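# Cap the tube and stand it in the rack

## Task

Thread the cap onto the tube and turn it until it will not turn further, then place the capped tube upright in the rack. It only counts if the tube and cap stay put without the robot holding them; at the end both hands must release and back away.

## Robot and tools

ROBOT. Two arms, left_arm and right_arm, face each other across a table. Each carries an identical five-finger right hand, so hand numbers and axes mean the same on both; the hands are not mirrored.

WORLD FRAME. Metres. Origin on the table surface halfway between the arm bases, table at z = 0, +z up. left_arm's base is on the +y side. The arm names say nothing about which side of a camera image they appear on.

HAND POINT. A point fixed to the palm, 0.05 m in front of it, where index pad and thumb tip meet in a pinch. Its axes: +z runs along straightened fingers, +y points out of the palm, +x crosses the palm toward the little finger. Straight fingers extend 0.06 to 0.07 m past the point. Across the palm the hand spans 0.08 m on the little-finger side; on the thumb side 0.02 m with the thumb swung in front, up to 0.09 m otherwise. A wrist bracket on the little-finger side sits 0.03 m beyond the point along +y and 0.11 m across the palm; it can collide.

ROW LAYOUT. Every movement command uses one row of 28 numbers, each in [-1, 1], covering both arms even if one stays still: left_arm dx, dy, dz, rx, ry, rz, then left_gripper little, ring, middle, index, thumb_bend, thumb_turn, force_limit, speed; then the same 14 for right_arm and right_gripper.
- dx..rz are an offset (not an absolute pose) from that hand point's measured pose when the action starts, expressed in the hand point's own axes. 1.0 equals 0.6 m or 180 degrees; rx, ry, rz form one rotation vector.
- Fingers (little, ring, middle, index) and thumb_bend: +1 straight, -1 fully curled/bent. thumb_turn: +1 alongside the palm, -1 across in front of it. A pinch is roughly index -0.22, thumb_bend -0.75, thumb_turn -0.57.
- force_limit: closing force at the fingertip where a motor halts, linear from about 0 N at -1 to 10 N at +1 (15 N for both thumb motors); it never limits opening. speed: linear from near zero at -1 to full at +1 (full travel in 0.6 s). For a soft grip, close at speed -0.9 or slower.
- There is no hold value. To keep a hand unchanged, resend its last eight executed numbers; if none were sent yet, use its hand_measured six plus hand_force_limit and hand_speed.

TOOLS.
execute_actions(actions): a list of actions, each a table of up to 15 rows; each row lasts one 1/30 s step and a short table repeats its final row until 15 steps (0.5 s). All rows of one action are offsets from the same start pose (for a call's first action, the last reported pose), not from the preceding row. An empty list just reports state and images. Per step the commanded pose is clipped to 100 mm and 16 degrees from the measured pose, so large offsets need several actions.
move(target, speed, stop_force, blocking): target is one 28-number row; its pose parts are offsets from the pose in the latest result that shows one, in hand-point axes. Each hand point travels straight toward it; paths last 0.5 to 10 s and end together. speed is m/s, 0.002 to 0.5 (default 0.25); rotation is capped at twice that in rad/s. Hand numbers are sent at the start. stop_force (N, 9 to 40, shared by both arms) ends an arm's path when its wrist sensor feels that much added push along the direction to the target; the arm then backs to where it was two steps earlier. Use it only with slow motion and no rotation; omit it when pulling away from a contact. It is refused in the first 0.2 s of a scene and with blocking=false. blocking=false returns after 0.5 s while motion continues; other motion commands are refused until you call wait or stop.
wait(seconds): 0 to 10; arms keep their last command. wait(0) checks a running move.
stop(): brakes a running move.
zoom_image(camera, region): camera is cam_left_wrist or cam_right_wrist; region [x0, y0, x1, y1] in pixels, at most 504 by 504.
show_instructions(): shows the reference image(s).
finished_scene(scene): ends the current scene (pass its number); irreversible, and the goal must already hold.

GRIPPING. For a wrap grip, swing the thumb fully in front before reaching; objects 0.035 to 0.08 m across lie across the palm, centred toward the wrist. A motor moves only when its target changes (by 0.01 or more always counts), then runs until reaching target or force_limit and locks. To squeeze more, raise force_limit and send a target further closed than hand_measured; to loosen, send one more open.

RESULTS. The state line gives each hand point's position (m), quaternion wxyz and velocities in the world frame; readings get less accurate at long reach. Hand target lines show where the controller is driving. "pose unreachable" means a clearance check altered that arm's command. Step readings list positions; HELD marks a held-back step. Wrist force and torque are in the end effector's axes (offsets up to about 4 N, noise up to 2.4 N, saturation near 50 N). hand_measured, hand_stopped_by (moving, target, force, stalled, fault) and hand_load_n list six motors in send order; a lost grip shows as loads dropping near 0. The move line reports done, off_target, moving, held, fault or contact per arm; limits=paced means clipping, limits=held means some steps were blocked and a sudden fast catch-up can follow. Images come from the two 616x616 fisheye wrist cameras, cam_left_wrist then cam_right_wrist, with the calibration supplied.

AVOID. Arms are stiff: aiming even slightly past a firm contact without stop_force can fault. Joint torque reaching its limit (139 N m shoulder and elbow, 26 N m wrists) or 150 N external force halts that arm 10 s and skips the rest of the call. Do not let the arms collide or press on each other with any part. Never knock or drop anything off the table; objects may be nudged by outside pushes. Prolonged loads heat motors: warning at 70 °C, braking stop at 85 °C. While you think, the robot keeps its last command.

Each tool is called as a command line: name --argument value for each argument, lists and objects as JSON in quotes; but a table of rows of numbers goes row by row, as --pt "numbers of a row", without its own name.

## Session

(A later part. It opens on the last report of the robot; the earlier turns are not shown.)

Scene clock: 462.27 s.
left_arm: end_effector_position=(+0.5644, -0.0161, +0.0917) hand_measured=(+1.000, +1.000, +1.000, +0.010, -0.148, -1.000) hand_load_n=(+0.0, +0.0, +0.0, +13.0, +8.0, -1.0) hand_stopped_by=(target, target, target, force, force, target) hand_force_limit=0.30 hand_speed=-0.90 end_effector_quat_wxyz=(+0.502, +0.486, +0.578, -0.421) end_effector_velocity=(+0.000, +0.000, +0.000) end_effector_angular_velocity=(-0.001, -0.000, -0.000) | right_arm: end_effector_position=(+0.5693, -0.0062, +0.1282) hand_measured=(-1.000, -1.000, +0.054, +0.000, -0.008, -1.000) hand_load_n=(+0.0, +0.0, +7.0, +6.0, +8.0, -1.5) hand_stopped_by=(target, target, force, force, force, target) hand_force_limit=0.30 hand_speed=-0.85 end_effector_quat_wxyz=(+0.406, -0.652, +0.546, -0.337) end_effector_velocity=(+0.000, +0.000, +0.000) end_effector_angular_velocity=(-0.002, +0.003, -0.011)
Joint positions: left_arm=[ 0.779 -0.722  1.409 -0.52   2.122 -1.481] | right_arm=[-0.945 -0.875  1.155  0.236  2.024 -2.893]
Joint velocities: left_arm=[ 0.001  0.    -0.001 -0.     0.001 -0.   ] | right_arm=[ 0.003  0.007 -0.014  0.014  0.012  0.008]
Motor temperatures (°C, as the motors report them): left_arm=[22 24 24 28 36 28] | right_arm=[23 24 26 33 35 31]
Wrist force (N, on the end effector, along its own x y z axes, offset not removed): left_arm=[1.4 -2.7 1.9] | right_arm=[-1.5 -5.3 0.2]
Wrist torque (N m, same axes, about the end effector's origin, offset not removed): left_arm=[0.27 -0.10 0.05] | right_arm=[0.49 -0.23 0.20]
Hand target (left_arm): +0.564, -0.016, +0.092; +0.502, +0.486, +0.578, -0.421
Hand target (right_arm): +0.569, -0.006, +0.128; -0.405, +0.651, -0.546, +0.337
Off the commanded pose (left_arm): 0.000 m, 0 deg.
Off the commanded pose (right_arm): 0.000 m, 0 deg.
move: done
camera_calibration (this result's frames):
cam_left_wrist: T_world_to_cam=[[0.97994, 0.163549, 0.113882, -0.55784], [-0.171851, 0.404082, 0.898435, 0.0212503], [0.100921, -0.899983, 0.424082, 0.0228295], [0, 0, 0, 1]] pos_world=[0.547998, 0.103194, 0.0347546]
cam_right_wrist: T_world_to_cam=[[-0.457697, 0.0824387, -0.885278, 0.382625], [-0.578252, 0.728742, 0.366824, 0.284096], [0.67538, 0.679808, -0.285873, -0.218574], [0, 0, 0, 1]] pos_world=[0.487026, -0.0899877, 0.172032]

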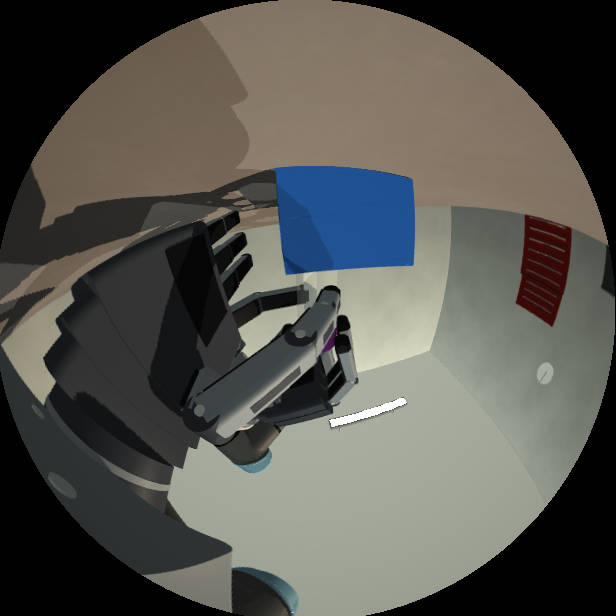

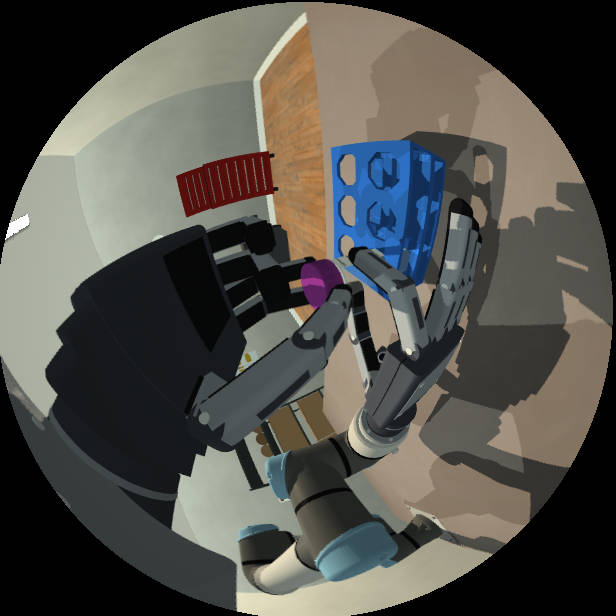

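The cap dropped and then rose again while turning CW, which suggests a left-hand thread. Trying CCW.

move --target '[0,0,0,0,0,0,1,1,1,-0.35,-0.55,-1,0.3,-0.9,0.0062,0.0066,-0.0119,0,-0.1985,-0.0998,-1,-1,-0.3,-0.3,-0.4,-1,0.3,-0.85]' --speed 0.33

move --target '[0,0,0,0,0,0,1,1,1,-0.35,-0.55,-1,0.3,-0.9,0.0062,0.0068,-0.0118,0,-0.1985,-0.0998,-1,-1,-0.3,-0.3,-0.4,-1,0.3,-0.85]' --speed 0.33

move --target '[0,0,0,0,0,0,1,1,1,-0.35,-0.55,-1,0.3,-0.9,0.0165,-0.014,0.0183,0,0.397,0.1996,-1,-1,0.2,0.18,0.1,-1,0.3,1]' --speed 0.4

move --target '[0,0,0,0,0,0,1,1,1,-0.35,-0.55,-1,0.3,-0.9,0,0,0,0,0,0,-1,-1,-0.3,-0.3,-0.4,-1,0.3,-0.85]'

move --target '[0,0,0,0,0,0,1,1,1,-0.35,-0.55,-1,0.3,-0.9,0.0062,0.0074,-0.0115,0,-0.1985,-0.0998,-1,-1,-0.3,-0.3,-0.4,-1,0.3,-0.85]' --speed 0.33

move --target '[0,0,0,0,0,0,1,1,1,-0.35,-0.55,-1,0.3,-0.9,0.0062,0.0074,-0.0115,0,-0.1985,-0.0998,-1,-1,-0.3,-0.3,-0.4,-1,0.3,-0.85]' --speed 0.33

move --target '[0,0,0,0,0,0,1,1,1,-0.35,-0.55,-1,0.3,-0.9,0.0165,-0.0112,0.0197,0,0.397,0.1996,-1,-1,0.2,0.18,0.1,-1,0.3,1]' --speed 0.4

move --target '[0,0,0,0,0,0,1,1,1,-0.35,-0.55,-1,0.3,-0.9,0,0,0,0,0,0,-1,-1,-0.3,-0.3,-0.4,-1,0.3,-0.85]'

zoom_image --camera "cam_right_wrist" --region '[290,210,430,350]'

Scene clock: 499.27 s.
left_arm: end_effector_position=(+0.5643, -0.0162, +0.0917) hand_measured=(+1.000, +1.000, +1.000, +0.010, -0.148, -1.000) hand_load_n=(+0.0, +0.0, +0.0, +13.5, +7.0, -1.0) hand_stopped_by=(target, target, target, force, force, target) hand_force_limit=0.30 hand_speed=-0.90 end_effector_quat_wxyz=(+0.502, +0.486, +0.578, -0.421) end_effector_velocity=(+0.001, +0.000, +0.001) end_effector_angular_velocity=(-0.001, -0.001, +0.001) | right_arm: end_effector_position=(+0.5619, -0.0114, +0.1280) hand_measured=(-1.000, -1.000, +0.054, +0.000, -0.008, -1.000) hand_load_n=(+0.0, +0.0, +6.5, +7.5, +9.0, -0.5) hand_stopped_by=(target, target, force, force, force, target) hand_force_limit=0.30 hand_speed=-0.85 end_effector_quat_wxyz=(+0.497, -0.799, +0.289, -0.180) end_effector_velocity=(-0.000, +0.000, -0.001) end_effector_angular_velocity=(-0.002, +0.003, +0.012)
Joint positions: left_arm=[ 0.779 -0.722  1.409 -0.52   2.122 -1.481] | right_arm=[-1.175 -0.942  1.268  0.168  1.201 -3.335]
Joint velocities: left_arm=[ 0.001  0.    -0.001 -0.001  0.     0.   ] | right_arm=[-0.002  0.005 -0.006  0.006 -0.012 -0.007]
Motor temperatures (°C, as the motors report them): left_arm=[22 24 24 28 36 28] | right_arm=[23 24 26 33 35 31]
Wrist force (N, on the end effector, along its own x y z axes, offset not removed): left_arm=[0.9 -7.0 1.4] | right_arm=[-2.0 -7.0 2.3]
Wrist torque (N m, same axes, about the end effector's origin, offset not removed): left_arm=[-0.19 0.13 -0.58] | right_arm=[0.08 0.37 -0.10]
Hand target (left_arm): +0.564, -0.016, +0.092; +0.502, +0.486, +0.578, -0.421
Hand target (right_arm): +0.562, -0.011, +0.128; -0.497, +0.799, -0.288, +0.180
Off the commanded pose (left_arm): 0.000 m, 0 deg.
Off the commanded pose (right_arm): 0.000 m, 0 deg.
move: done
camera_calibration (this result's frames):
cam_left_wrist: T_world_to_cam=[[0.979943, 0.163529, 0.113883, -0.557828], [-0.171842, 0.404086, 0.898435, 0.0212487], [0.100902, -0.899985, 0.424082, 0.0228299], [0, 0, 0, 1]] pos_world=[0.547988, 0.103181, 0.0347547]
cam_right_wrist: T_world_to_cam=[[-0.399091, -0.231493, -0.887208, 0.343178], [-0.913138, 0.188041, 0.361691, 0.466268], [0.0831023, 0.95449, -0.28643, 0.125884], [0, 0, 0, 1]] pos_world=[0.552265, -0.128389, 0.171882]

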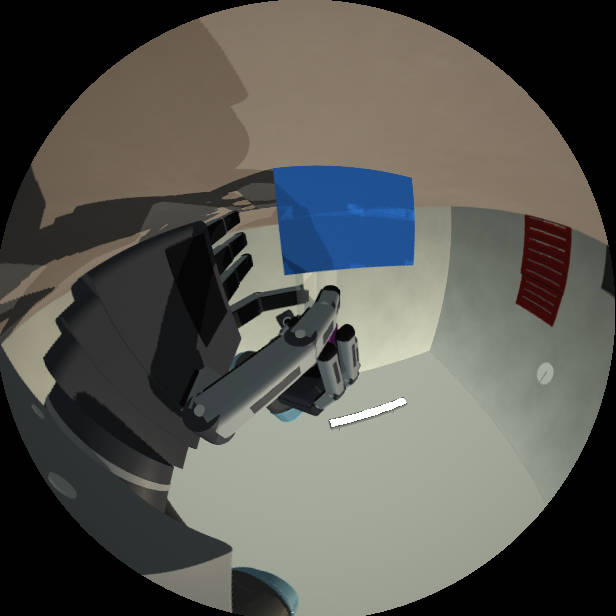

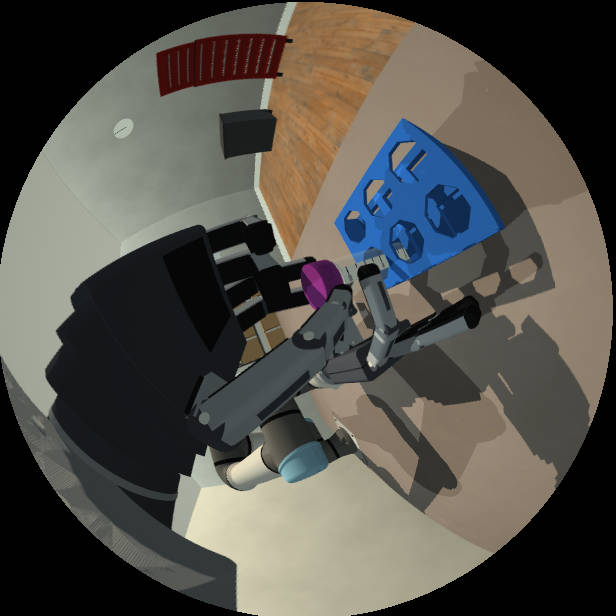

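Scene clock: 501.00 s.
left_arm: end_effector_position=(+0.5643, -0.0162, +0.0917) hand_measured=(+1.000, +1.000, +1.000, +0.010, -0.148, -1.000) hand_load_n=(+0.0, +0.0, +0.0, +13.0, +6.5, -1.0) hand_stopped_by=(target, target, target, force, force, target) hand_force_limit=0.30 hand_speed=-0.90 end_effector_quat_wxyz=(+0.502, +0.486, +0.578, -0.421) end_effector_velocity=(-0.001, -0.001, -0.000) end_effector_angular_velocity=(+0.001, +0.000, -0.001) | right_arm: end_effector_position=(+0.5597, -0.0200, +0.1278) hand_measured=(-1.000, -1.000, +0.054, +0.000, -0.008, -1.000) hand_load_n=(+0.0, +0.0, +6.5, +7.5, +9.0, +1.5) hand_stopped_by=(target, target, force, force, force, target) hand_force_limit=0.30 hand_speed=-0.85 end_effector_quat_wxyz=(-0.528, +0.849, +0.002, +0.002) end_effector_velocity=(+0.000, +0.001, +0.000) end_effector_angular_velocity=(-0.007, +0.005, +0.013)
Joint positions: left_arm=[ 0.779 -0.722  1.409 -0.52   2.122 -1.481] | right_arm=[-1.309 -0.569  0.682  0.877  0.557 -4.061]
Joint velocities: left_arm=[-0.001 -0.     0.     0.001 -0.     0.   ] | right_arm=[ 0.002  0.02  -0.038  0.044 -0.002 -0.023]
Motor temperatures (°C, as the motors report them): left_arm=[22 24 24 28 36 28] | right_arm=[23 24 26 33 35 31]
Wrist force (N, on the end effector, along its own x y z axes, offset not removed): left_arm=[-2.3 -0.6 0.8] | right_arm=[-0.8 -7.8 -2.9]
Wrist torque (N m, same axes, about the end effector's origin, offset not removed): left_arm=[0.05 0.13 -0.36] | right_arm=[0.21 0.37 0.09]
Hand target (left_arm): +0.564, -0.016, +0.092; +0.502, +0.486, +0.578, -0.421
Hand target (right_arm): +0.560, -0.020, +0.128; -0.528, +0.849, +0.003, +0.002
Off the commanded pose (left_arm): 0.000 m, 0 deg.
Off the commanded pose (right_arm): 0.000 m, 0 deg.
move: done
camera_calibration (this result's frames):
cam_left_wrist: T_world_to_cam=[[0.979943, 0.163529, 0.113883, -0.557828], [-0.171842, 0.404085, 0.898435, 0.0212486], [0.100902, -0.899985, 0.424082, 0.0228298], [0, 0, 0, 1]] pos_world=[0.547988, 0.103181, 0.0347547]
cam_right_wrist: T_world_to_cam=[[-0.152789, -0.433663, -0.888027, 0.198321], [-0.823316, -0.441171, 0.357099, 0.403729], [-0.546632, 0.785687, -0.289635, 0.483763], [0, 0, 0, 1]] pos_world=[0.627138, -0.115969, 0.172058]

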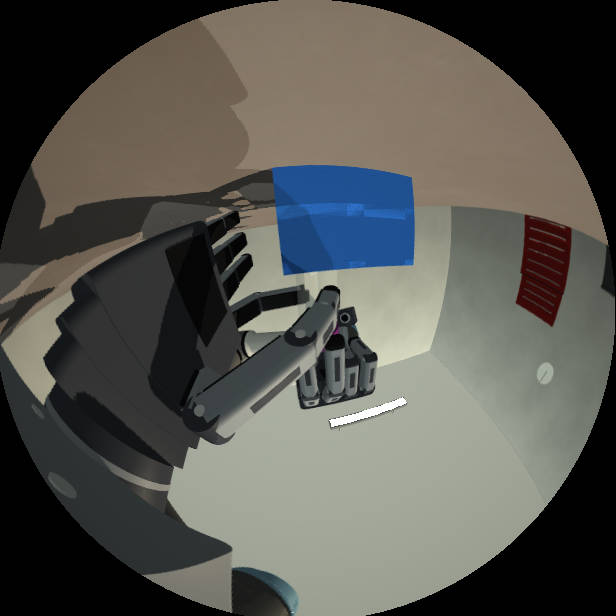

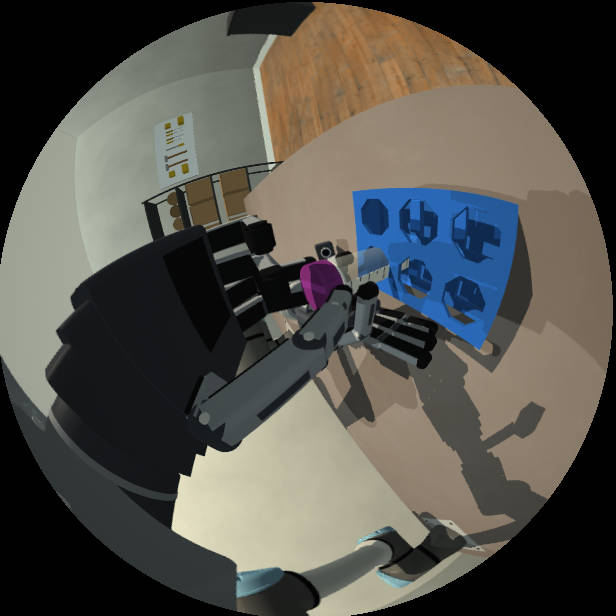

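Scene clock: 503.37 s.
left_arm: end_effector_position=(+0.5644, -0.0161, +0.0917) hand_measured=(+1.000, +1.000, +1.000, +0.010, -0.148, -1.000) hand_load_n=(+0.0, +0.0, +0.0, +11.0, +9.0, -1.5) hand_stopped_by=(target, target, target, force, force, target) hand_force_limit=0.30 hand_speed=-0.90 end_effector_quat_wxyz=(+0.502, +0.486, +0.578, -0.421) end_effector_velocity=(-0.000, -0.001, -0.000) end_effector_angular_velocity=(-0.000, -0.000, -0.000) | right_arm: end_effector_position=(+0.5695, -0.0066, +0.1301) hand_measured=(-1.000, -1.000, +0.200, +0.180, +0.100, -1.000) hand_load_n=(+0.0, +0.0, +0.0, +0.0, +0.0, +0.0) hand_stopped_by=(target, target, target, target, target, target) hand_force_limit=0.30 hand_speed=1.00 end_effector_quat_wxyz=(+0.406, -0.651, +0.546, -0.337) end_effector_velocity=(+0.000, +0.000, -0.000) end_effector_angular_velocity=(-0.002, +0.003, -0.009)
Joint positions: left_arm=[ 0.779 -0.722  1.409 -0.52   2.122 -1.481] | right_arm=[-0.945 -0.877  1.155  0.238  2.025 -2.892]
Joint velocities: left_arm=[-0.001  0.     0.    -0.    -0.001 -0.   ] | right_arm=[ 0.003  0.006 -0.012  0.012  0.01   0.007]
Motor temperatures (°C, as the motors report them): left_arm=[22 24 24 28 36 28] | right_arm=[23 24 26 33 35 31]
Wrist force (N, on the end effector, along its own x y z axes, offset not removed): left_arm=[-3.7 -0.9 1.9] | right_arm=[-0.2 -1.6 -1.7]
Wrist torque (N m, same axes, about the end effector's origin, offset not removed): left_arm=[0.09 0.11 -0.41] | right_arm=[-0.04 0.13 -0.02]
Hand target (left_arm): +0.564, -0.016, +0.092; +0.502, +0.486, +0.578, -0.421
Hand target (right_arm): +0.570, -0.007, +0.130; -0.406, +0.651, -0.546, +0.337
Off the commanded pose (left_arm): 0.000 m, 0 deg.
Off the commanded pose (right_arm): 0.000 m, 0 deg.
move: done
camera_calibration (this result's frames):
cam_left_wrist: T_world_to_cam=[[0.979941, 0.163543, 0.113883, -0.557836], [-0.171848, 0.404083, 0.898435, 0.02125], [0.100915, -0.899984, 0.424082, 0.0228297], [0, 0, 0, 1]] pos_world=[0.547995, 0.10319, 0.0347545]
cam_right_wrist: T_world_to_cam=[[-0.456558, 0.0842082, -0.885699, 0.383829], [-0.577549, 0.729189, 0.367042, 0.283314], [0.676751, 0.679111, -0.284283, -0.218896], [0, 0, 0, 1]] pos_world=[0.487006, -0.0902564, 0.173741]

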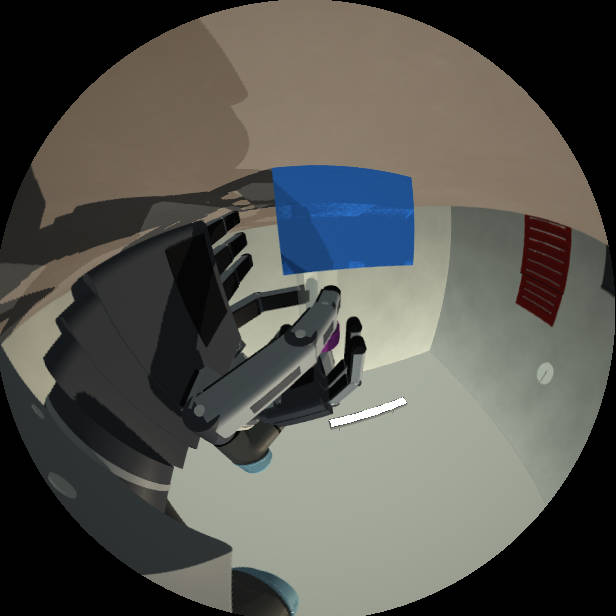

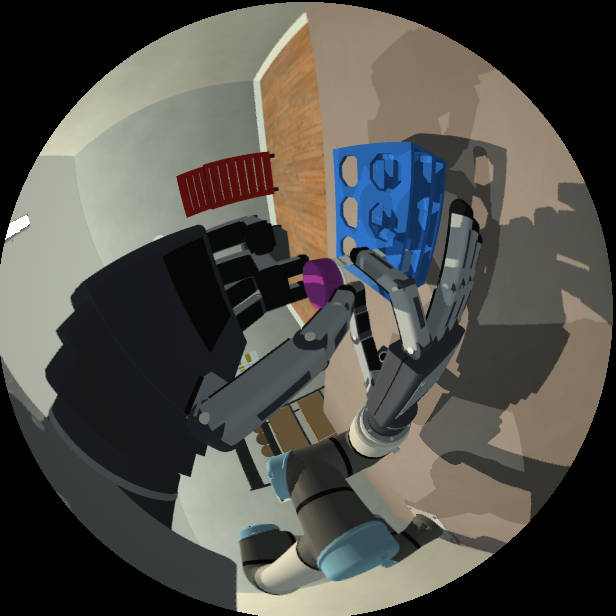

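Scene clock: 504.73 s.
left_arm: end_effector_position=(+0.5643, -0.0162, +0.0917) hand_measured=(+1.000, +1.000, +1.000, +0.010, -0.148, -1.000) hand_load_n=(+0.0, +0.0, +0.0, +13.5, +7.0, -0.5) hand_stopped_by=(target, target, target, force, force, target) hand_force_limit=0.30 hand_speed=-0.90 end_effector_quat_wxyz=(+0.502, +0.486, +0.578, -0.421) end_effector_velocity=(+0.001, +0.001, +0.000) end_effector_angular_velocity=(+0.000, +0.000, +0.001) | right_arm: end_effector_position=(+0.5694, -0.0065, +0.1301) hand_measured=(-1.000, -1.000, +0.062, +0.000, -0.050, -1.000) hand_load_n=(+0.0, +0.0, +6.5, +7.5, +9.0, +0.0) hand_stopped_by=(target, target, force, force, force, target) hand_force_limit=0.30 hand_speed=-0.85 end_effector_quat_wxyz=(+0.406, -0.651, +0.546, -0.337) end_effector_velocity=(+0.000, -0.001, +0.001) end_effector_angular_velocity=(-0.002, -0.001, -0.001)
Joint positions: left_arm=[ 0.779 -0.722  1.409 -0.52   2.122 -1.481] | right_arm=[-0.945 -0.877  1.155  0.238  2.025 -2.892]
Joint velocities: left_arm=[ 0.001 -0.    -0.     0.001 -0.     0.   ] | right_arm=[-0.    -0.001 -0.     0.001  0.001 -0.001]
Motor temperatures (°C, as the motors report them): left_arm=[22 24 24 28 36 28] | right_arm=[23 24 26 33 35 31]
Wrist force (N, on the end effector, along its own x y z axes, offset not removed): left_arm=[-1.6 -3.0 1.8] | right_arm=[-5.0 -4.5 3.2]
Wrist torque (N m, same axes, about the end effector's origin, offset not removed): left_arm=[0.39 0.27 -0.10] | right_arm=[0.01 0.32 -0.16]
Hand target (left_arm): +0.564, -0.016, +0.092; +0.502, +0.486, +0.578, -0.421
Hand target (right_arm): +0.570, -0.007, +0.130; -0.406, +0.651, -0.546, +0.337
Off the commanded pose (left_arm): 0.000 m, 0 deg.
Off the commanded pose (right_arm): 0.000 m, 0 deg.
move: done
camera_calibration (this result's frames):
cam_left_wrist: T_world_to_cam=[[0.979944, 0.163526, 0.113883, -0.557826], [-0.171841, 0.404086, 0.898435, 0.0212485], [0.100899, -0.899985, 0.424082, 0.02283], [0, 0, 0, 1]] pos_world=[0.547986, 0.103179, 0.0347547]
cam_right_wrist: T_world_to_cam=[[-0.456576, 0.0841636, -0.885695, 0.383805], [-0.577637, 0.729113, 0.367056, 0.283287], [0.676664, 0.679199, -0.284279, -0.218852], [0, 0, 0, 1]] pos_world=[0.486962, -0.090207, 0.173737]

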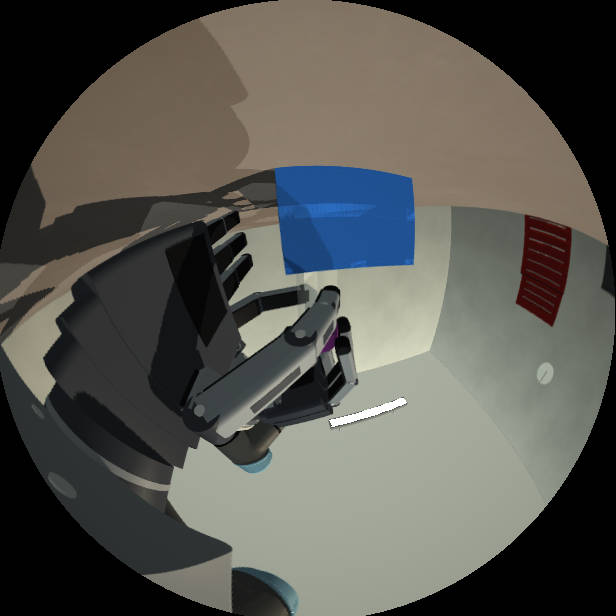

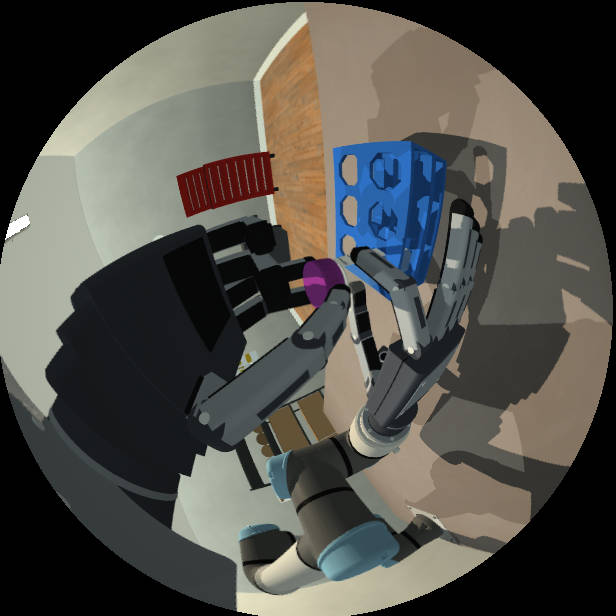

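Scene clock: 506.33 s.
left_arm: end_effector_position=(+0.5643, -0.0162, +0.0917) hand_measured=(+1.000, +1.000, +1.000, +0.010, -0.148, -1.000) hand_load_n=(+0.0, +0.0, +0.0, +12.5, +7.5, -1.0) hand_stopped_by=(target, target, target, force, force, target) hand_force_limit=0.30 hand_speed=-0.90 end_effector_quat_wxyz=(+0.502, +0.486, +0.578, -0.421) end_effector_velocity=(+0.001, -0.000, +0.001) end_effector_angular_velocity=(-0.002, -0.002, +0.001) | right_arm: end_effector_position=(+0.5620, -0.0117, +0.1293) hand_measured=(-1.000, -1.000, +0.062, +0.000, -0.050, -1.000) hand_load_n=(+0.0, +0.0, +7.0, +6.5, +9.5, -0.5) hand_stopped_by=(target, target, force, force, force, target) hand_force_limit=0.30 hand_speed=-0.85 end_effector_quat_wxyz=(+0.497, -0.798, +0.289, -0.181) end_effector_velocity=(-0.000, +0.000, -0.001) end_effector_angular_velocity=(-0.002, +0.002, +0.012)
Joint positions: left_arm=[ 0.779 -0.722  1.409 -0.52   2.122 -1.481] | right_arm=[-1.176 -0.944  1.269  0.167  1.202 -3.334]
Joint velocities: left_arm=[ 0.001 -0.    -0.002 -0.001 -0.    -0.   ] | right_arm=[-0.003  0.004 -0.005  0.007 -0.012 -0.008]
Motor temperatures (°C, as the motors report them): left_arm=[22 24 24 28 36 28] | right_arm=[23 24 26 33 35 31]
Wrist force (N, on the end effector, along its own x y z axes, offset not removed): left_arm=[-1.4 -1.9 -0.3] | right_arm=[-2.6 -4.3 0.7]
Wrist torque (N m, same axes, about the end effector's origin, offset not removed): left_arm=[0.40 0.29 -0.03] | right_arm=[0.27 0.55 -0.10]
Hand target (left_arm): +0.564, -0.016, +0.092; +0.502, +0.486, +0.578, -0.421
Hand target (right_arm): +0.562, -0.012, +0.129; -0.497, +0.798, -0.289, +0.180
Off the commanded pose (left_arm): 0.000 m, 0 deg.
Off the commanded pose (right_arm): 0.000 m, 0 deg.
move: done
camera_calibration (this result's frames):
cam_left_wrist: T_world_to_cam=[[0.979944, 0.163526, 0.113883, -0.557826], [-0.171841, 0.404086, 0.898435, 0.0212484], [0.100899, -0.899986, 0.424082, 0.02283], [0, 0, 0, 1]] pos_world=[0.547986, 0.103179, 0.0347546]
cam_right_wrist: T_world_to_cam=[[-0.398477, -0.229883, -0.887902, 0.344078], [-0.913254, 0.188904, 0.360946, 0.466096], [0.0847526, 0.954709, -0.285216, 0.125434], [0, 0, 0, 1]] pos_world=[0.55214, -0.128702, 0.173047]

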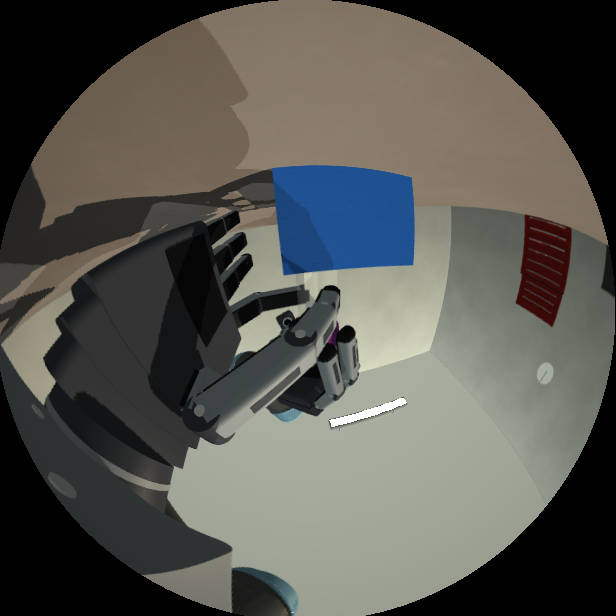

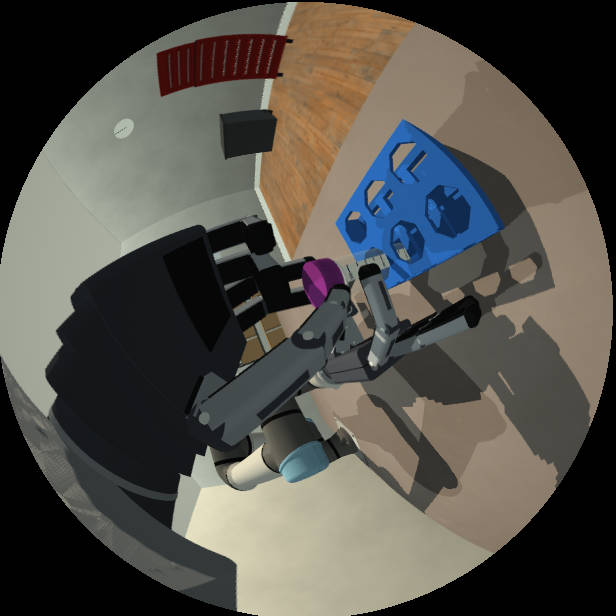

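Scene clock: 508.07 s.
left_arm: end_effector_position=(+0.5643, -0.0162, +0.0917) hand_measured=(+1.000, +1.000, +1.000, +0.010, -0.148, -1.000) hand_load_n=(+0.0, +0.0, +0.0, +12.0, +8.0, -1.5) hand_stopped_by=(target, target, target, force, force, target) hand_force_limit=0.30 hand_speed=-0.90 end_effector_quat_wxyz=(+0.502, +0.486, +0.578, -0.421) end_effector_velocity=(+0.000, -0.000, +0.000) end_effector_angular_velocity=(-0.001, -0.001, -0.000) | right_arm: end_effector_position=(+0.5598, -0.0203, +0.1287) hand_measured=(-1.000, -1.000, +0.062, +0.000, -0.050, -1.000) hand_load_n=(+0.0, +0.0, +8.0, +6.5, +9.0, +0.5) hand_stopped_by=(target, target, force, force, force, target) hand_force_limit=0.30 hand_speed=-0.85 end_effector_quat_wxyz=(-0.529, +0.849, +0.002, +0.003) end_effector_velocity=(+0.000, +0.001, -0.000) end_effector_angular_velocity=(-0.008, +0.005, +0.012)
Joint positions: left_arm=[ 0.779 -0.722  1.409 -0.52   2.122 -1.481] | right_arm=[-1.309 -0.572  0.686  0.873  0.557 -4.059]
Joint velocities: left_arm=[-0.     0.    -0.001 -0.     0.     0.   ] | right_arm=[ 0.002  0.021 -0.037  0.043 -0.001 -0.023]
Motor temperatures (°C, as the motors report them): left_arm=[22 24 24 28 36 28] | right_arm=[23 24 26 33 35 31]
Wrist force (N, on the end effector, along its own x y z axes, offset not removed): left_arm=[0.8 3.5 3.5] | right_arm=[1.3 -5.7 -1.4]
Wrist torque (N m, same axes, about the end effector's origin, offset not removed): left_arm=[0.43 -0.33 0.18] | right_arm=[0.45 -0.27 0.14]
Hand target (left_arm): +0.564, -0.016, +0.092; +0.502, +0.486, +0.578, -0.421
Hand target (right_arm): +0.560, -0.020, +0.129; -0.528, +0.849, +0.002, +0.003
Off the commanded pose (left_arm): 0.000 m, 0 deg.
Off the commanded pose (right_arm): 0.000 m, 0 deg.
move: done
camera_calibration (this result's frames):
cam_left_wrist: T_world_to_cam=[[0.979944, 0.163526, 0.113882, -0.557826], [-0.171841, 0.404086, 0.898435, 0.0212484], [0.100899, -0.899986, 0.424082, 0.0228301], [0, 0, 0, 1]] pos_world=[0.547986, 0.103179, 0.0347545]
cam_right_wrist: T_world_to_cam=[[-0.152451, -0.432407, -0.888697, 0.198936], [-0.824303, -0.440449, 0.355711, 0.404098], [-0.545237, 0.786784, -0.289287, 0.483465], [0, 0, 0, 1]] pos_world=[0.627031, -0.116377, 0.172912]

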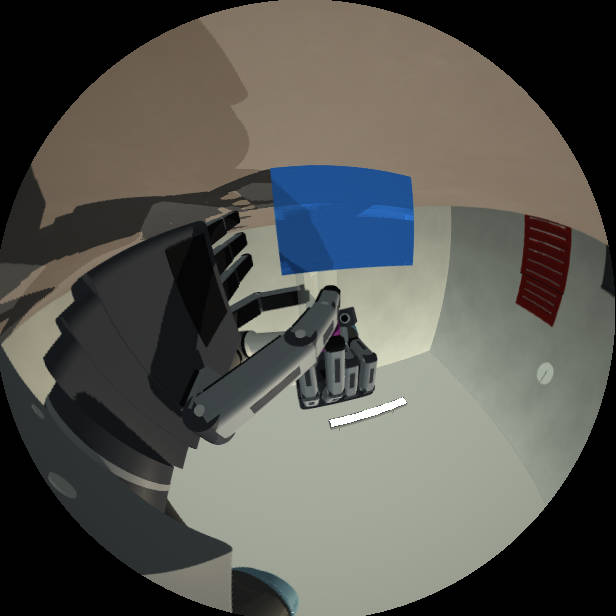

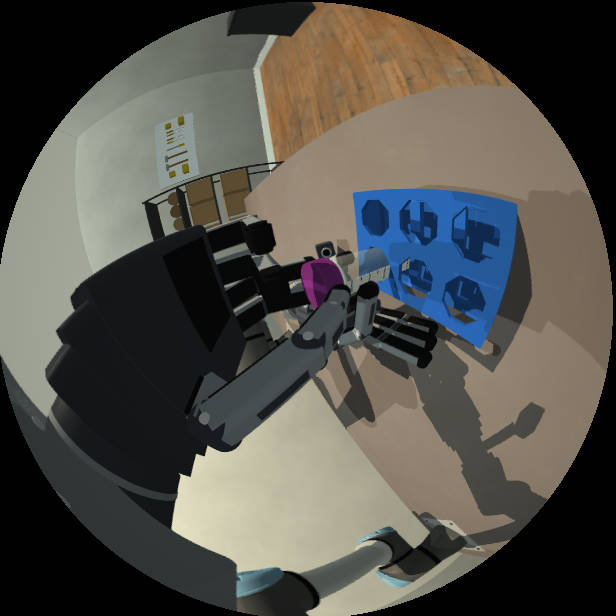

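Scene clock: 510.43 s.
left_arm: end_effector_position=(+0.5643, -0.0162, +0.0917) hand_measured=(+1.000, +1.000, +1.000, +0.010, -0.148, -1.000) hand_load_n=(+0.0, +0.0, +0.0, +10.5, +9.0, -2.0) hand_stopped_by=(target, target, target, force, force, target) hand_force_limit=0.30 hand_speed=-0.90 end_effector_quat_wxyz=(+0.502, +0.486, +0.578, -0.421) end_effector_velocity=(-0.000, +0.000, +0.000) end_effector_angular_velocity=(-0.000, -0.001, +0.000) | right_arm: end_effector_position=(+0.5696, -0.0069, +0.1292) hand_measured=(-1.000, -1.000, +0.200, +0.180, +0.100, -1.000) hand_load_n=(+0.0, +0.0, +0.0, +0.0, +0.0, +0.0) hand_stopped_by=(target, target, target, target, target, target) hand_force_limit=0.30 hand_speed=1.00 end_effector_quat_wxyz=(+0.406, -0.650, +0.546, -0.337) end_effector_velocity=(+0.000, +0.000, -0.001) end_effector_angular_velocity=(-0.003, +0.004, -0.010)
Joint positions: left_arm=[ 0.779 -0.722  1.409 -0.52   2.122 -1.481] | right_arm=[-0.945 -0.877  1.158  0.234  2.026 -2.891]
Joint velocities: left_arm=[-0.    -0.     0.    -0.001 -0.     0.   ] | right_arm=[ 0.003  0.008 -0.013  0.014  0.011  0.007]
Motor temperatures (°C, as the motors report them): left_arm=[22 24 24 28 36 28] | right_arm=[23 24 26 33 35 31]
Wrist force (N, on the end effector, along its own x y z axes, offset not removed): left_arm=[-2.5 -1.1 0.1] | right_arm=[-2.4 1.3 -0.4]
Wrist torque (N m, same axes, about the end effector's origin, offset not removed): left_arm=[-0.13 0.31 -0.22] | right_arm=[0.38 0.41 0.15]
Hand target (left_arm): +0.564, -0.016, +0.092; +0.502, +0.486, +0.578, -0.421
Hand target (right_arm): +0.570, -0.007, +0.129; -0.406, +0.650, -0.547, +0.337
Off the commanded pose (left_arm): 0.000 m, 0 deg.
Off the commanded pose (right_arm): 0.000 m, 0 deg.
move: done
camera_calibration (this result's frames):
cam_left_wrist: T_world_to_cam=[[0.979944, 0.163525, 0.113883, -0.557826], [-0.171841, 0.404086, 0.898435, 0.0212483], [0.100899, -0.899986, 0.424082, 0.0228301], [0, 0, 0, 1]] pos_world=[0.547986, 0.103179, 0.0347547]
cam_right_wrist: T_world_to_cam=[[-0.455506, 0.0858836, -0.88608, 0.382515], [-0.576924, 0.729558, 0.367292, 0.283533], [0.677991, 0.678505, -0.28277, -0.21996], [0, 0, 0, 1]] pos_world=[0.486946, -0.0904617, 0.172601]

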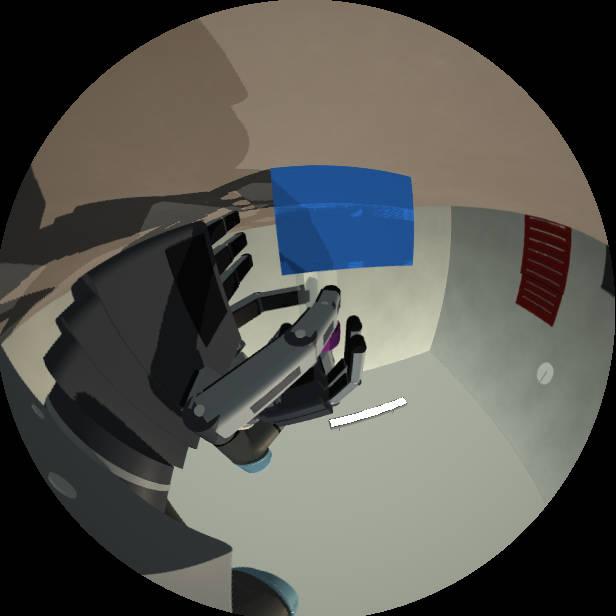

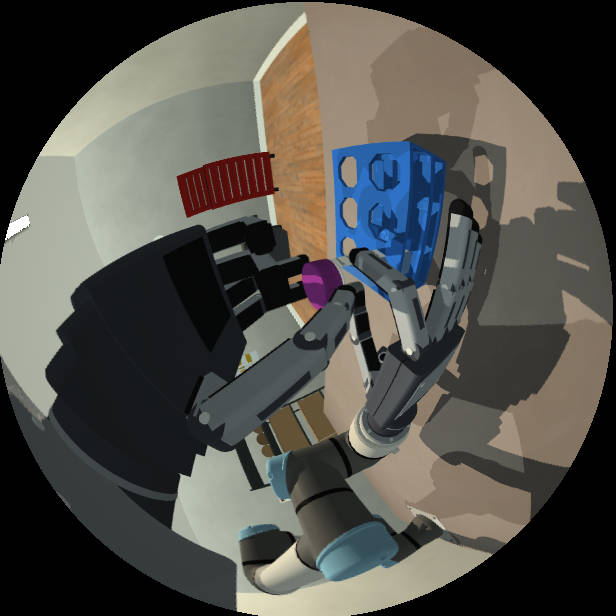

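Scene clock: 511.60 s.
left_arm: end_effector_position=(+0.5643, -0.0162, +0.0917) hand_measured=(+1.000, +1.000, +1.000, +0.010, -0.148, -1.000) hand_load_n=(+0.0, +0.0, +0.0, +13.5, +6.5, -1.0) hand_stopped_by=(target, target, target, force, force, target) hand_force_limit=0.30 hand_speed=-0.90 end_effector_quat_wxyz=(+0.502, +0.486, +0.578, -0.421) end_effector_velocity=(+0.000, +0.000, +0.000) end_effector_angular_velocity=(-0.000, -0.000, +0.000) | right_arm: end_effector_position=(+0.5696, -0.0068, +0.1292) hand_measured=(-1.000, -1.000, +0.054, +0.000, -0.020, -1.000) hand_load_n=(+0.0, +0.0, +6.5, +8.5, +9.0, -0.5) hand_stopped_by=(target, target, force, force, force, target) hand_force_limit=0.30 hand_speed=-0.85 end_effector_quat_wxyz=(+0.407, -0.650, +0.546, -0.337) end_effector_velocity=(+0.000, +0.001, +0.002) end_effector_angular_velocity=(+0.002, -0.002, +0.001)
Joint positions: left_arm=[ 0.779 -0.722  1.409 -0.52   2.122 -1.481] | right_arm=[-0.945 -0.877  1.158  0.233  2.026 -2.891]
Joint velocities: left_arm=[ 0.  0. -0. -0. -0.  0.] | right_arm=[-0.    -0.001 -0.002  0.    -0.001 -0.001]
Motor temperatures (°C, as the motors report them): left_arm=[22 24 24 28 36 28] | right_arm=[23 24 26 33 35 31]
Wrist force (N, on the end effector, along its own x y z axes, offset not removed): left_arm=[-3.4 -5.2 0.0] | right_arm=[-6.2 -1.3 7.5]
Wrist torque (N m, same axes, about the end effector's origin, offset not removed): left_arm=[0.61 0.29 -0.16] | right_arm=[0.35 0.51 -0.22]
Hand target (left_arm): +0.564, -0.016, +0.092; +0.502, +0.486, +0.578, -0.421
Hand target (right_arm): +0.570, -0.007, +0.129; -0.406, +0.650, -0.546, +0.337
Off the commanded pose (left_arm): 0.000 m, 0 deg.
Off the commanded pose (right_arm): 0.000 m, 0 deg.
move: done
camera_calibration (this result's frames):
cam_left_wrist: T_world_to_cam=[[0.979944, 0.163525, 0.113883, -0.557826], [-0.171841, 0.404086, 0.898435, 0.0212484], [0.100898, -0.899986, 0.424082, 0.0228302], [0, 0, 0, 1]] pos_world=[0.547986, 0.103179, 0.0347547]
cam_right_wrist: T_world_to_cam=[[-0.45544, 0.0859073, -0.886112, 0.382466], [-0.577036, 0.729464, 0.367303, 0.283521], [0.677941, 0.678603, -0.282656, -0.219979], [0, 0, 0, 1]] pos_world=[0.486924, -0.0903964, 0.172591]

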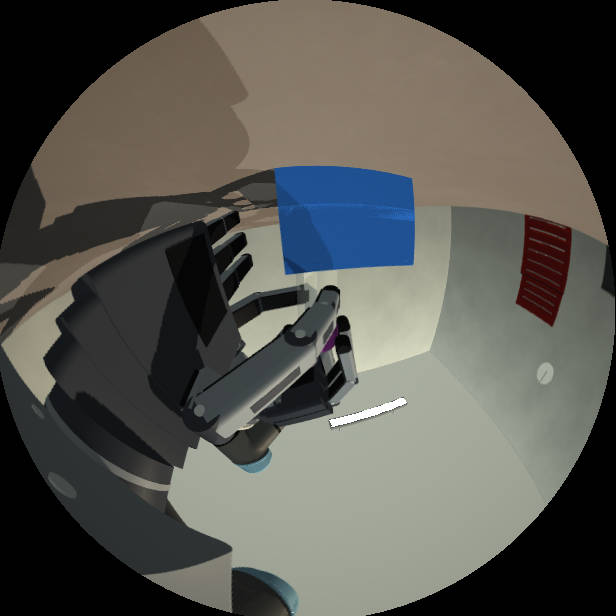

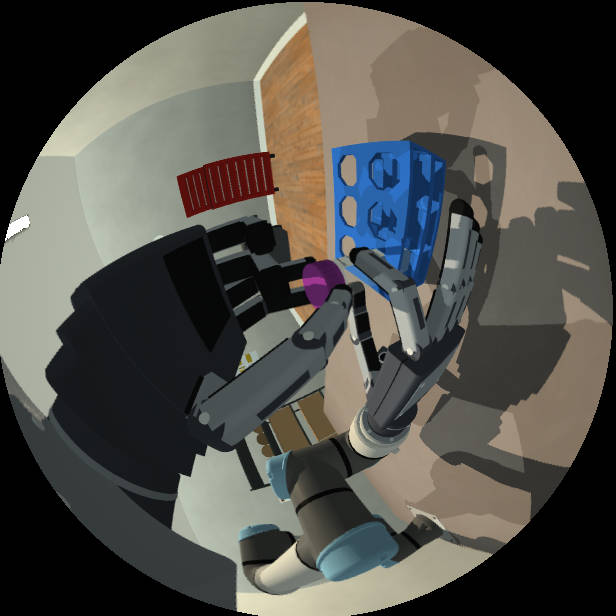

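Region (290, 210, 430, 350) of cam_right_wrist's 616x616 image, scaled by 3.600, with more detail than that image has.

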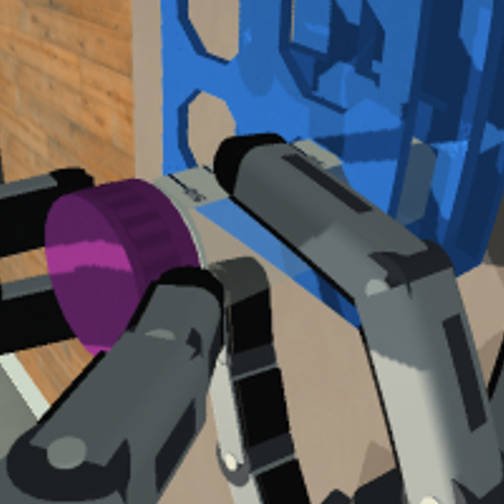

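move --target '[0,0,0,0,0,0,1,1,1,-0.35,-0.55,-1,0.3,-0.9,0.0062,0.0076,-0.0114,0,-0.1985,-0.0998,-1,-1,-0.3,-0.3,-0.4,-1,0.3,-0.85]' --speed 0.25

zoom_image --camera "cam_right_wrist" --region '[290,230,390,330]'

move --target '[0,0,0,0,0,0,1,1,1,-0.35,-0.55,-1,0.3,-0.9,0.0062,0.007,-0.0117,0,-0.1985,-0.0998,-1,-1,-0.3,-0.3,-0.4,-1,0.3,-0.85]' --speed 0.25

zoom_image --camera "cam_right_wrist" --region '[290,230,390,330]'

Scene clock: 524.43 s.
left_arm: end_effector_position=(+0.5643, -0.0162, +0.0917) hand_measured=(+1.000, +1.000, +1.000, +0.010, -0.148, -1.000) hand_load_n=(+0.0, +0.0, +0.0, +14.0, +6.0, -1.5) hand_stopped_by=(target, target, target, force, force, target) hand_force_limit=0.30 hand_speed=-0.90 end_effector_quat_wxyz=(+0.502, +0.486, +0.578, -0.421) end_effector_velocity=(-0.000, -0.000, +0.000) end_effector_angular_velocity=(+0.000, -0.000, -0.001) | right_arm: end_effector_position=(+0.5621, -0.0119, +0.1282) hand_measured=(-1.000, -1.000, +0.054, +0.000, -0.018, -1.000) hand_load_n=(+0.0, +0.0, +7.5, +8.0, +8.0, -0.5) hand_stopped_by=(target, target, force, force, force, target) hand_force_limit=0.30 hand_speed=-0.85 end_effector_quat_wxyz=(+0.498, -0.797, +0.290, -0.181) end_effector_velocity=(+0.001, +0.001, +0.001) end_effector_angular_velocity=(-0.000, -0.001, +0.013)
Joint positions: left_arm=[ 0.779 -0.722  1.409 -0.52   2.122 -1.481] | right_arm=[-1.176 -0.944  1.273  0.161  1.203 -3.332]
Joint velocities: left_arm=[-0.001  0.    -0.    -0.     0.     0.   ] | right_arm=[-0.003  0.004 -0.009  0.007 -0.014 -0.009]
Motor temperatures (°C, as the motors report them): left_arm=[22 24 24 28 36 28] | right_arm=[23 24 26 33 35 31]
Wrist force (N, on the end effector, along its own x y z axes, offset not removed): left_arm=[-3.0 -4.6 1.4] | right_arm=[-0.6 -13.2 -2.5]
Wrist torque (N m, same axes, about the end effector's origin, offset not removed): left_arm=[0.29 0.37 -0.09] | right_arm=[0.00 0.64 -0.28]
Hand target (left_arm): +0.564, -0.016, +0.092; +0.502, +0.486, +0.578, -0.421
Hand target (right_arm): +0.562, -0.012, +0.128; -0.498, +0.798, -0.289, +0.181
Off the commanded pose (left_arm): 0.000 m, 0 deg.
Off the commanded pose (right_arm): 0.000 m, 0 deg.
move: done
camera_calibration (this result's frames):
cam_left_wrist: T_world_to_cam=[[0.979944, 0.163525, 0.113883, -0.557826], [-0.171841, 0.404086, 0.898435, 0.0212484], [0.100899, -0.899986, 0.424082, 0.0228301], [0, 0, 0, 1]] pos_world=[0.547986, 0.103179, 0.0347545]
cam_right_wrist: T_world_to_cam=[[-0.39778, -0.228143, -0.888663, 0.342859], [-0.913388, 0.189853, 0.360108, 0.466839], [0.0865589, 0.954938, -0.283902, 0.124158], [0, 0, 0, 1]] pos_world=[0.552041, -0.128973, 0.171822]

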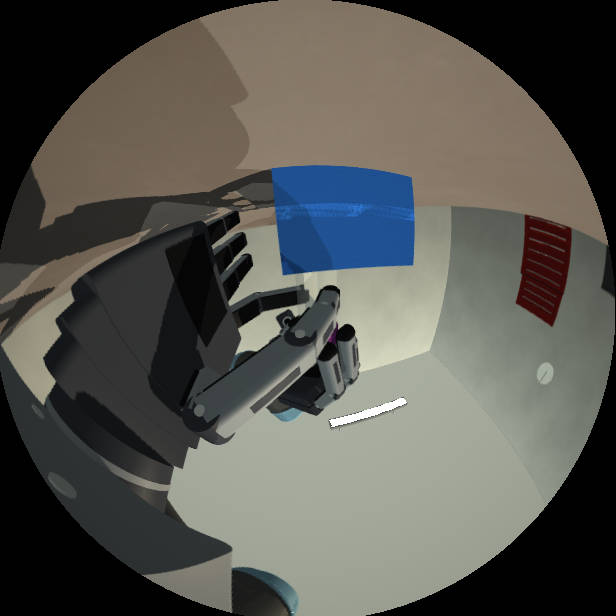

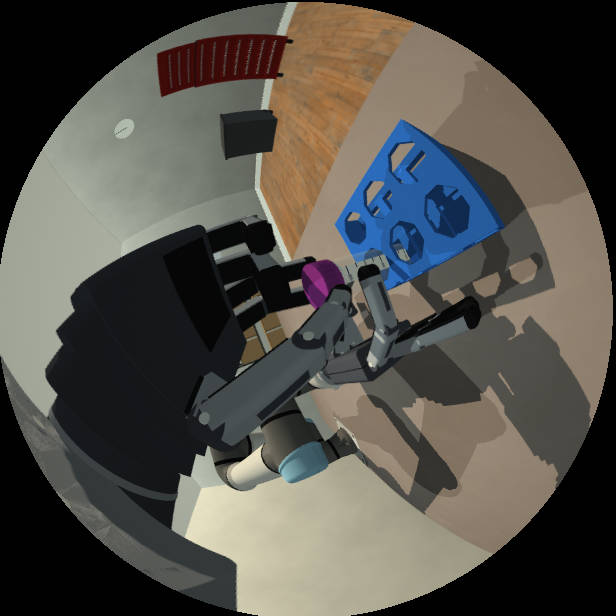

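Region (290, 230, 390, 330) of cam_right_wrist's 616x616 image, scaled by 5.040, with more detail than that image has.

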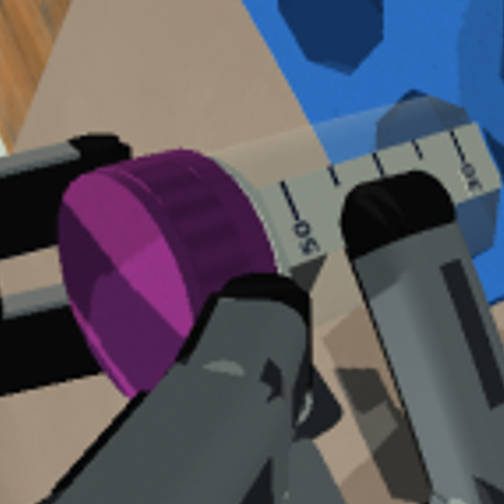

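Scene clock: 526.43 s.
left_arm: end_effector_position=(+0.5643, -0.0162, +0.0917) hand_measured=(+1.000, +1.000, +1.000, +0.010, -0.148, -1.000) hand_load_n=(+0.0, +0.0, +0.0, +15.0, +6.0, -1.0) hand_stopped_by=(target, target, target, force, force, target) hand_force_limit=0.30 hand_speed=-0.90 end_effector_quat_wxyz=(+0.502, +0.486, +0.578, -0.421) end_effector_velocity=(+0.000, +0.000, +0.000) end_effector_angular_velocity=(-0.000, -0.000, -0.000) | right_arm: end_effector_position=(+0.5600, -0.0206, +0.1278) hand_measured=(-1.000, -1.000, +0.054, +0.000, -0.018, -1.000) hand_load_n=(+0.0, +0.0, +8.0, +8.5, +8.5, +0.5) hand_stopped_by=(target, target, force, force, force, target) hand_force_limit=0.30 hand_speed=-0.85 end_effector_quat_wxyz=(-0.529, +0.849, +0.002, +0.004) end_effector_velocity=(-0.000, +0.001, -0.001) end_effector_angular_velocity=(-0.007, +0.005, +0.011)
Joint positions: left_arm=[ 0.779 -0.722  1.409 -0.52   2.122 -1.481] | right_arm=[-1.31  -0.575  0.692  0.866  0.557 -4.057]
Joint velocities: left_arm=[ 0.    -0.     0.    -0.001  0.    -0.   ] | right_arm=[ 0.002  0.018 -0.03   0.035 -0.001 -0.02 ]
Motor temperatures (°C, as the motors report them): left_arm=[22 24 24 28 36 28] | right_arm=[23 24 26 33 35 31]
Wrist force (N, on the end effector, along its own x y z axes, offset not removed): left_arm=[-0.5 0.9 5.1] | right_arm=[-2.9 -9.8 2.2]
Wrist torque (N m, same axes, about the end effector's origin, offset not removed): left_arm=[0.38 -0.11 0.18] | right_arm=[0.39 0.44 -0.19]
Hand target (left_arm): +0.564, -0.016, +0.092; +0.502, +0.486, +0.578, -0.421
Hand target (right_arm): +0.560, -0.020, +0.128; -0.529, +0.849, +0.002, +0.004
Off the commanded pose (left_arm): 0.000 m, 0 deg.
Off the commanded pose (right_arm): 0.000 m, 0 deg.
move: done
camera_calibration (this result's frames):
cam_left_wrist: T_world_to_cam=[[0.979944, 0.163526, 0.113883, -0.557826], [-0.171841, 0.404086, 0.898435, 0.0212485], [0.100899, -0.899986, 0.424082, 0.02283], [0, 0, 0, 1]] pos_world=[0.547986, 0.103179, 0.0347546]
cam_right_wrist: T_world_to_cam=[[-0.152151, -0.431194, -0.889338, 0.198057], [-0.825334, -0.439616, 0.354347, 0.405183], [-0.54376, 0.787915, -0.288991, 0.482715], [0, 0, 0, 1]] pos_world=[0.627026, -0.116813, 0.172064]

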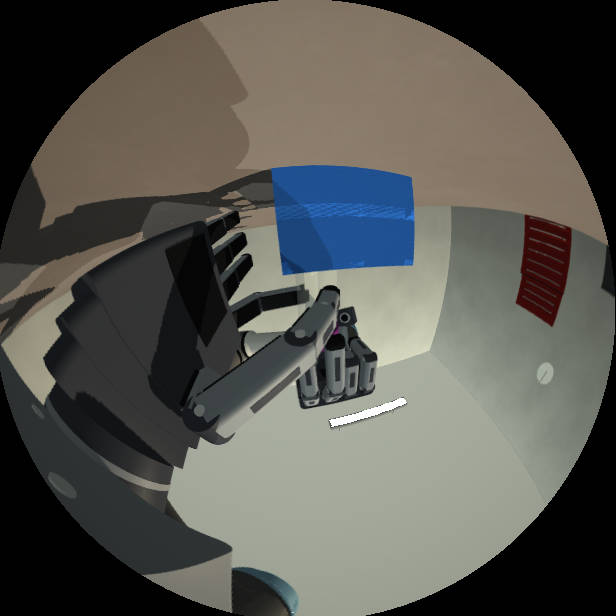

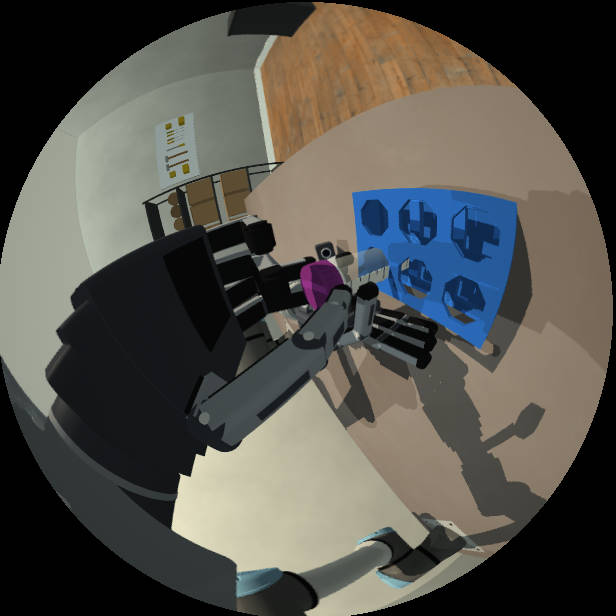

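Region (290, 230, 390, 330) of cam_right_wrist's 616x616 image, scaled by 5.040, with more detail than that image has.

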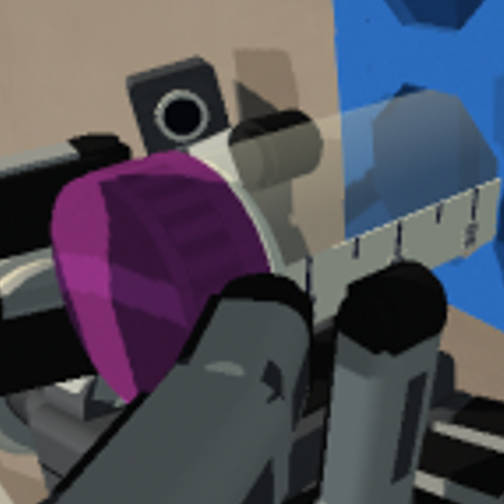

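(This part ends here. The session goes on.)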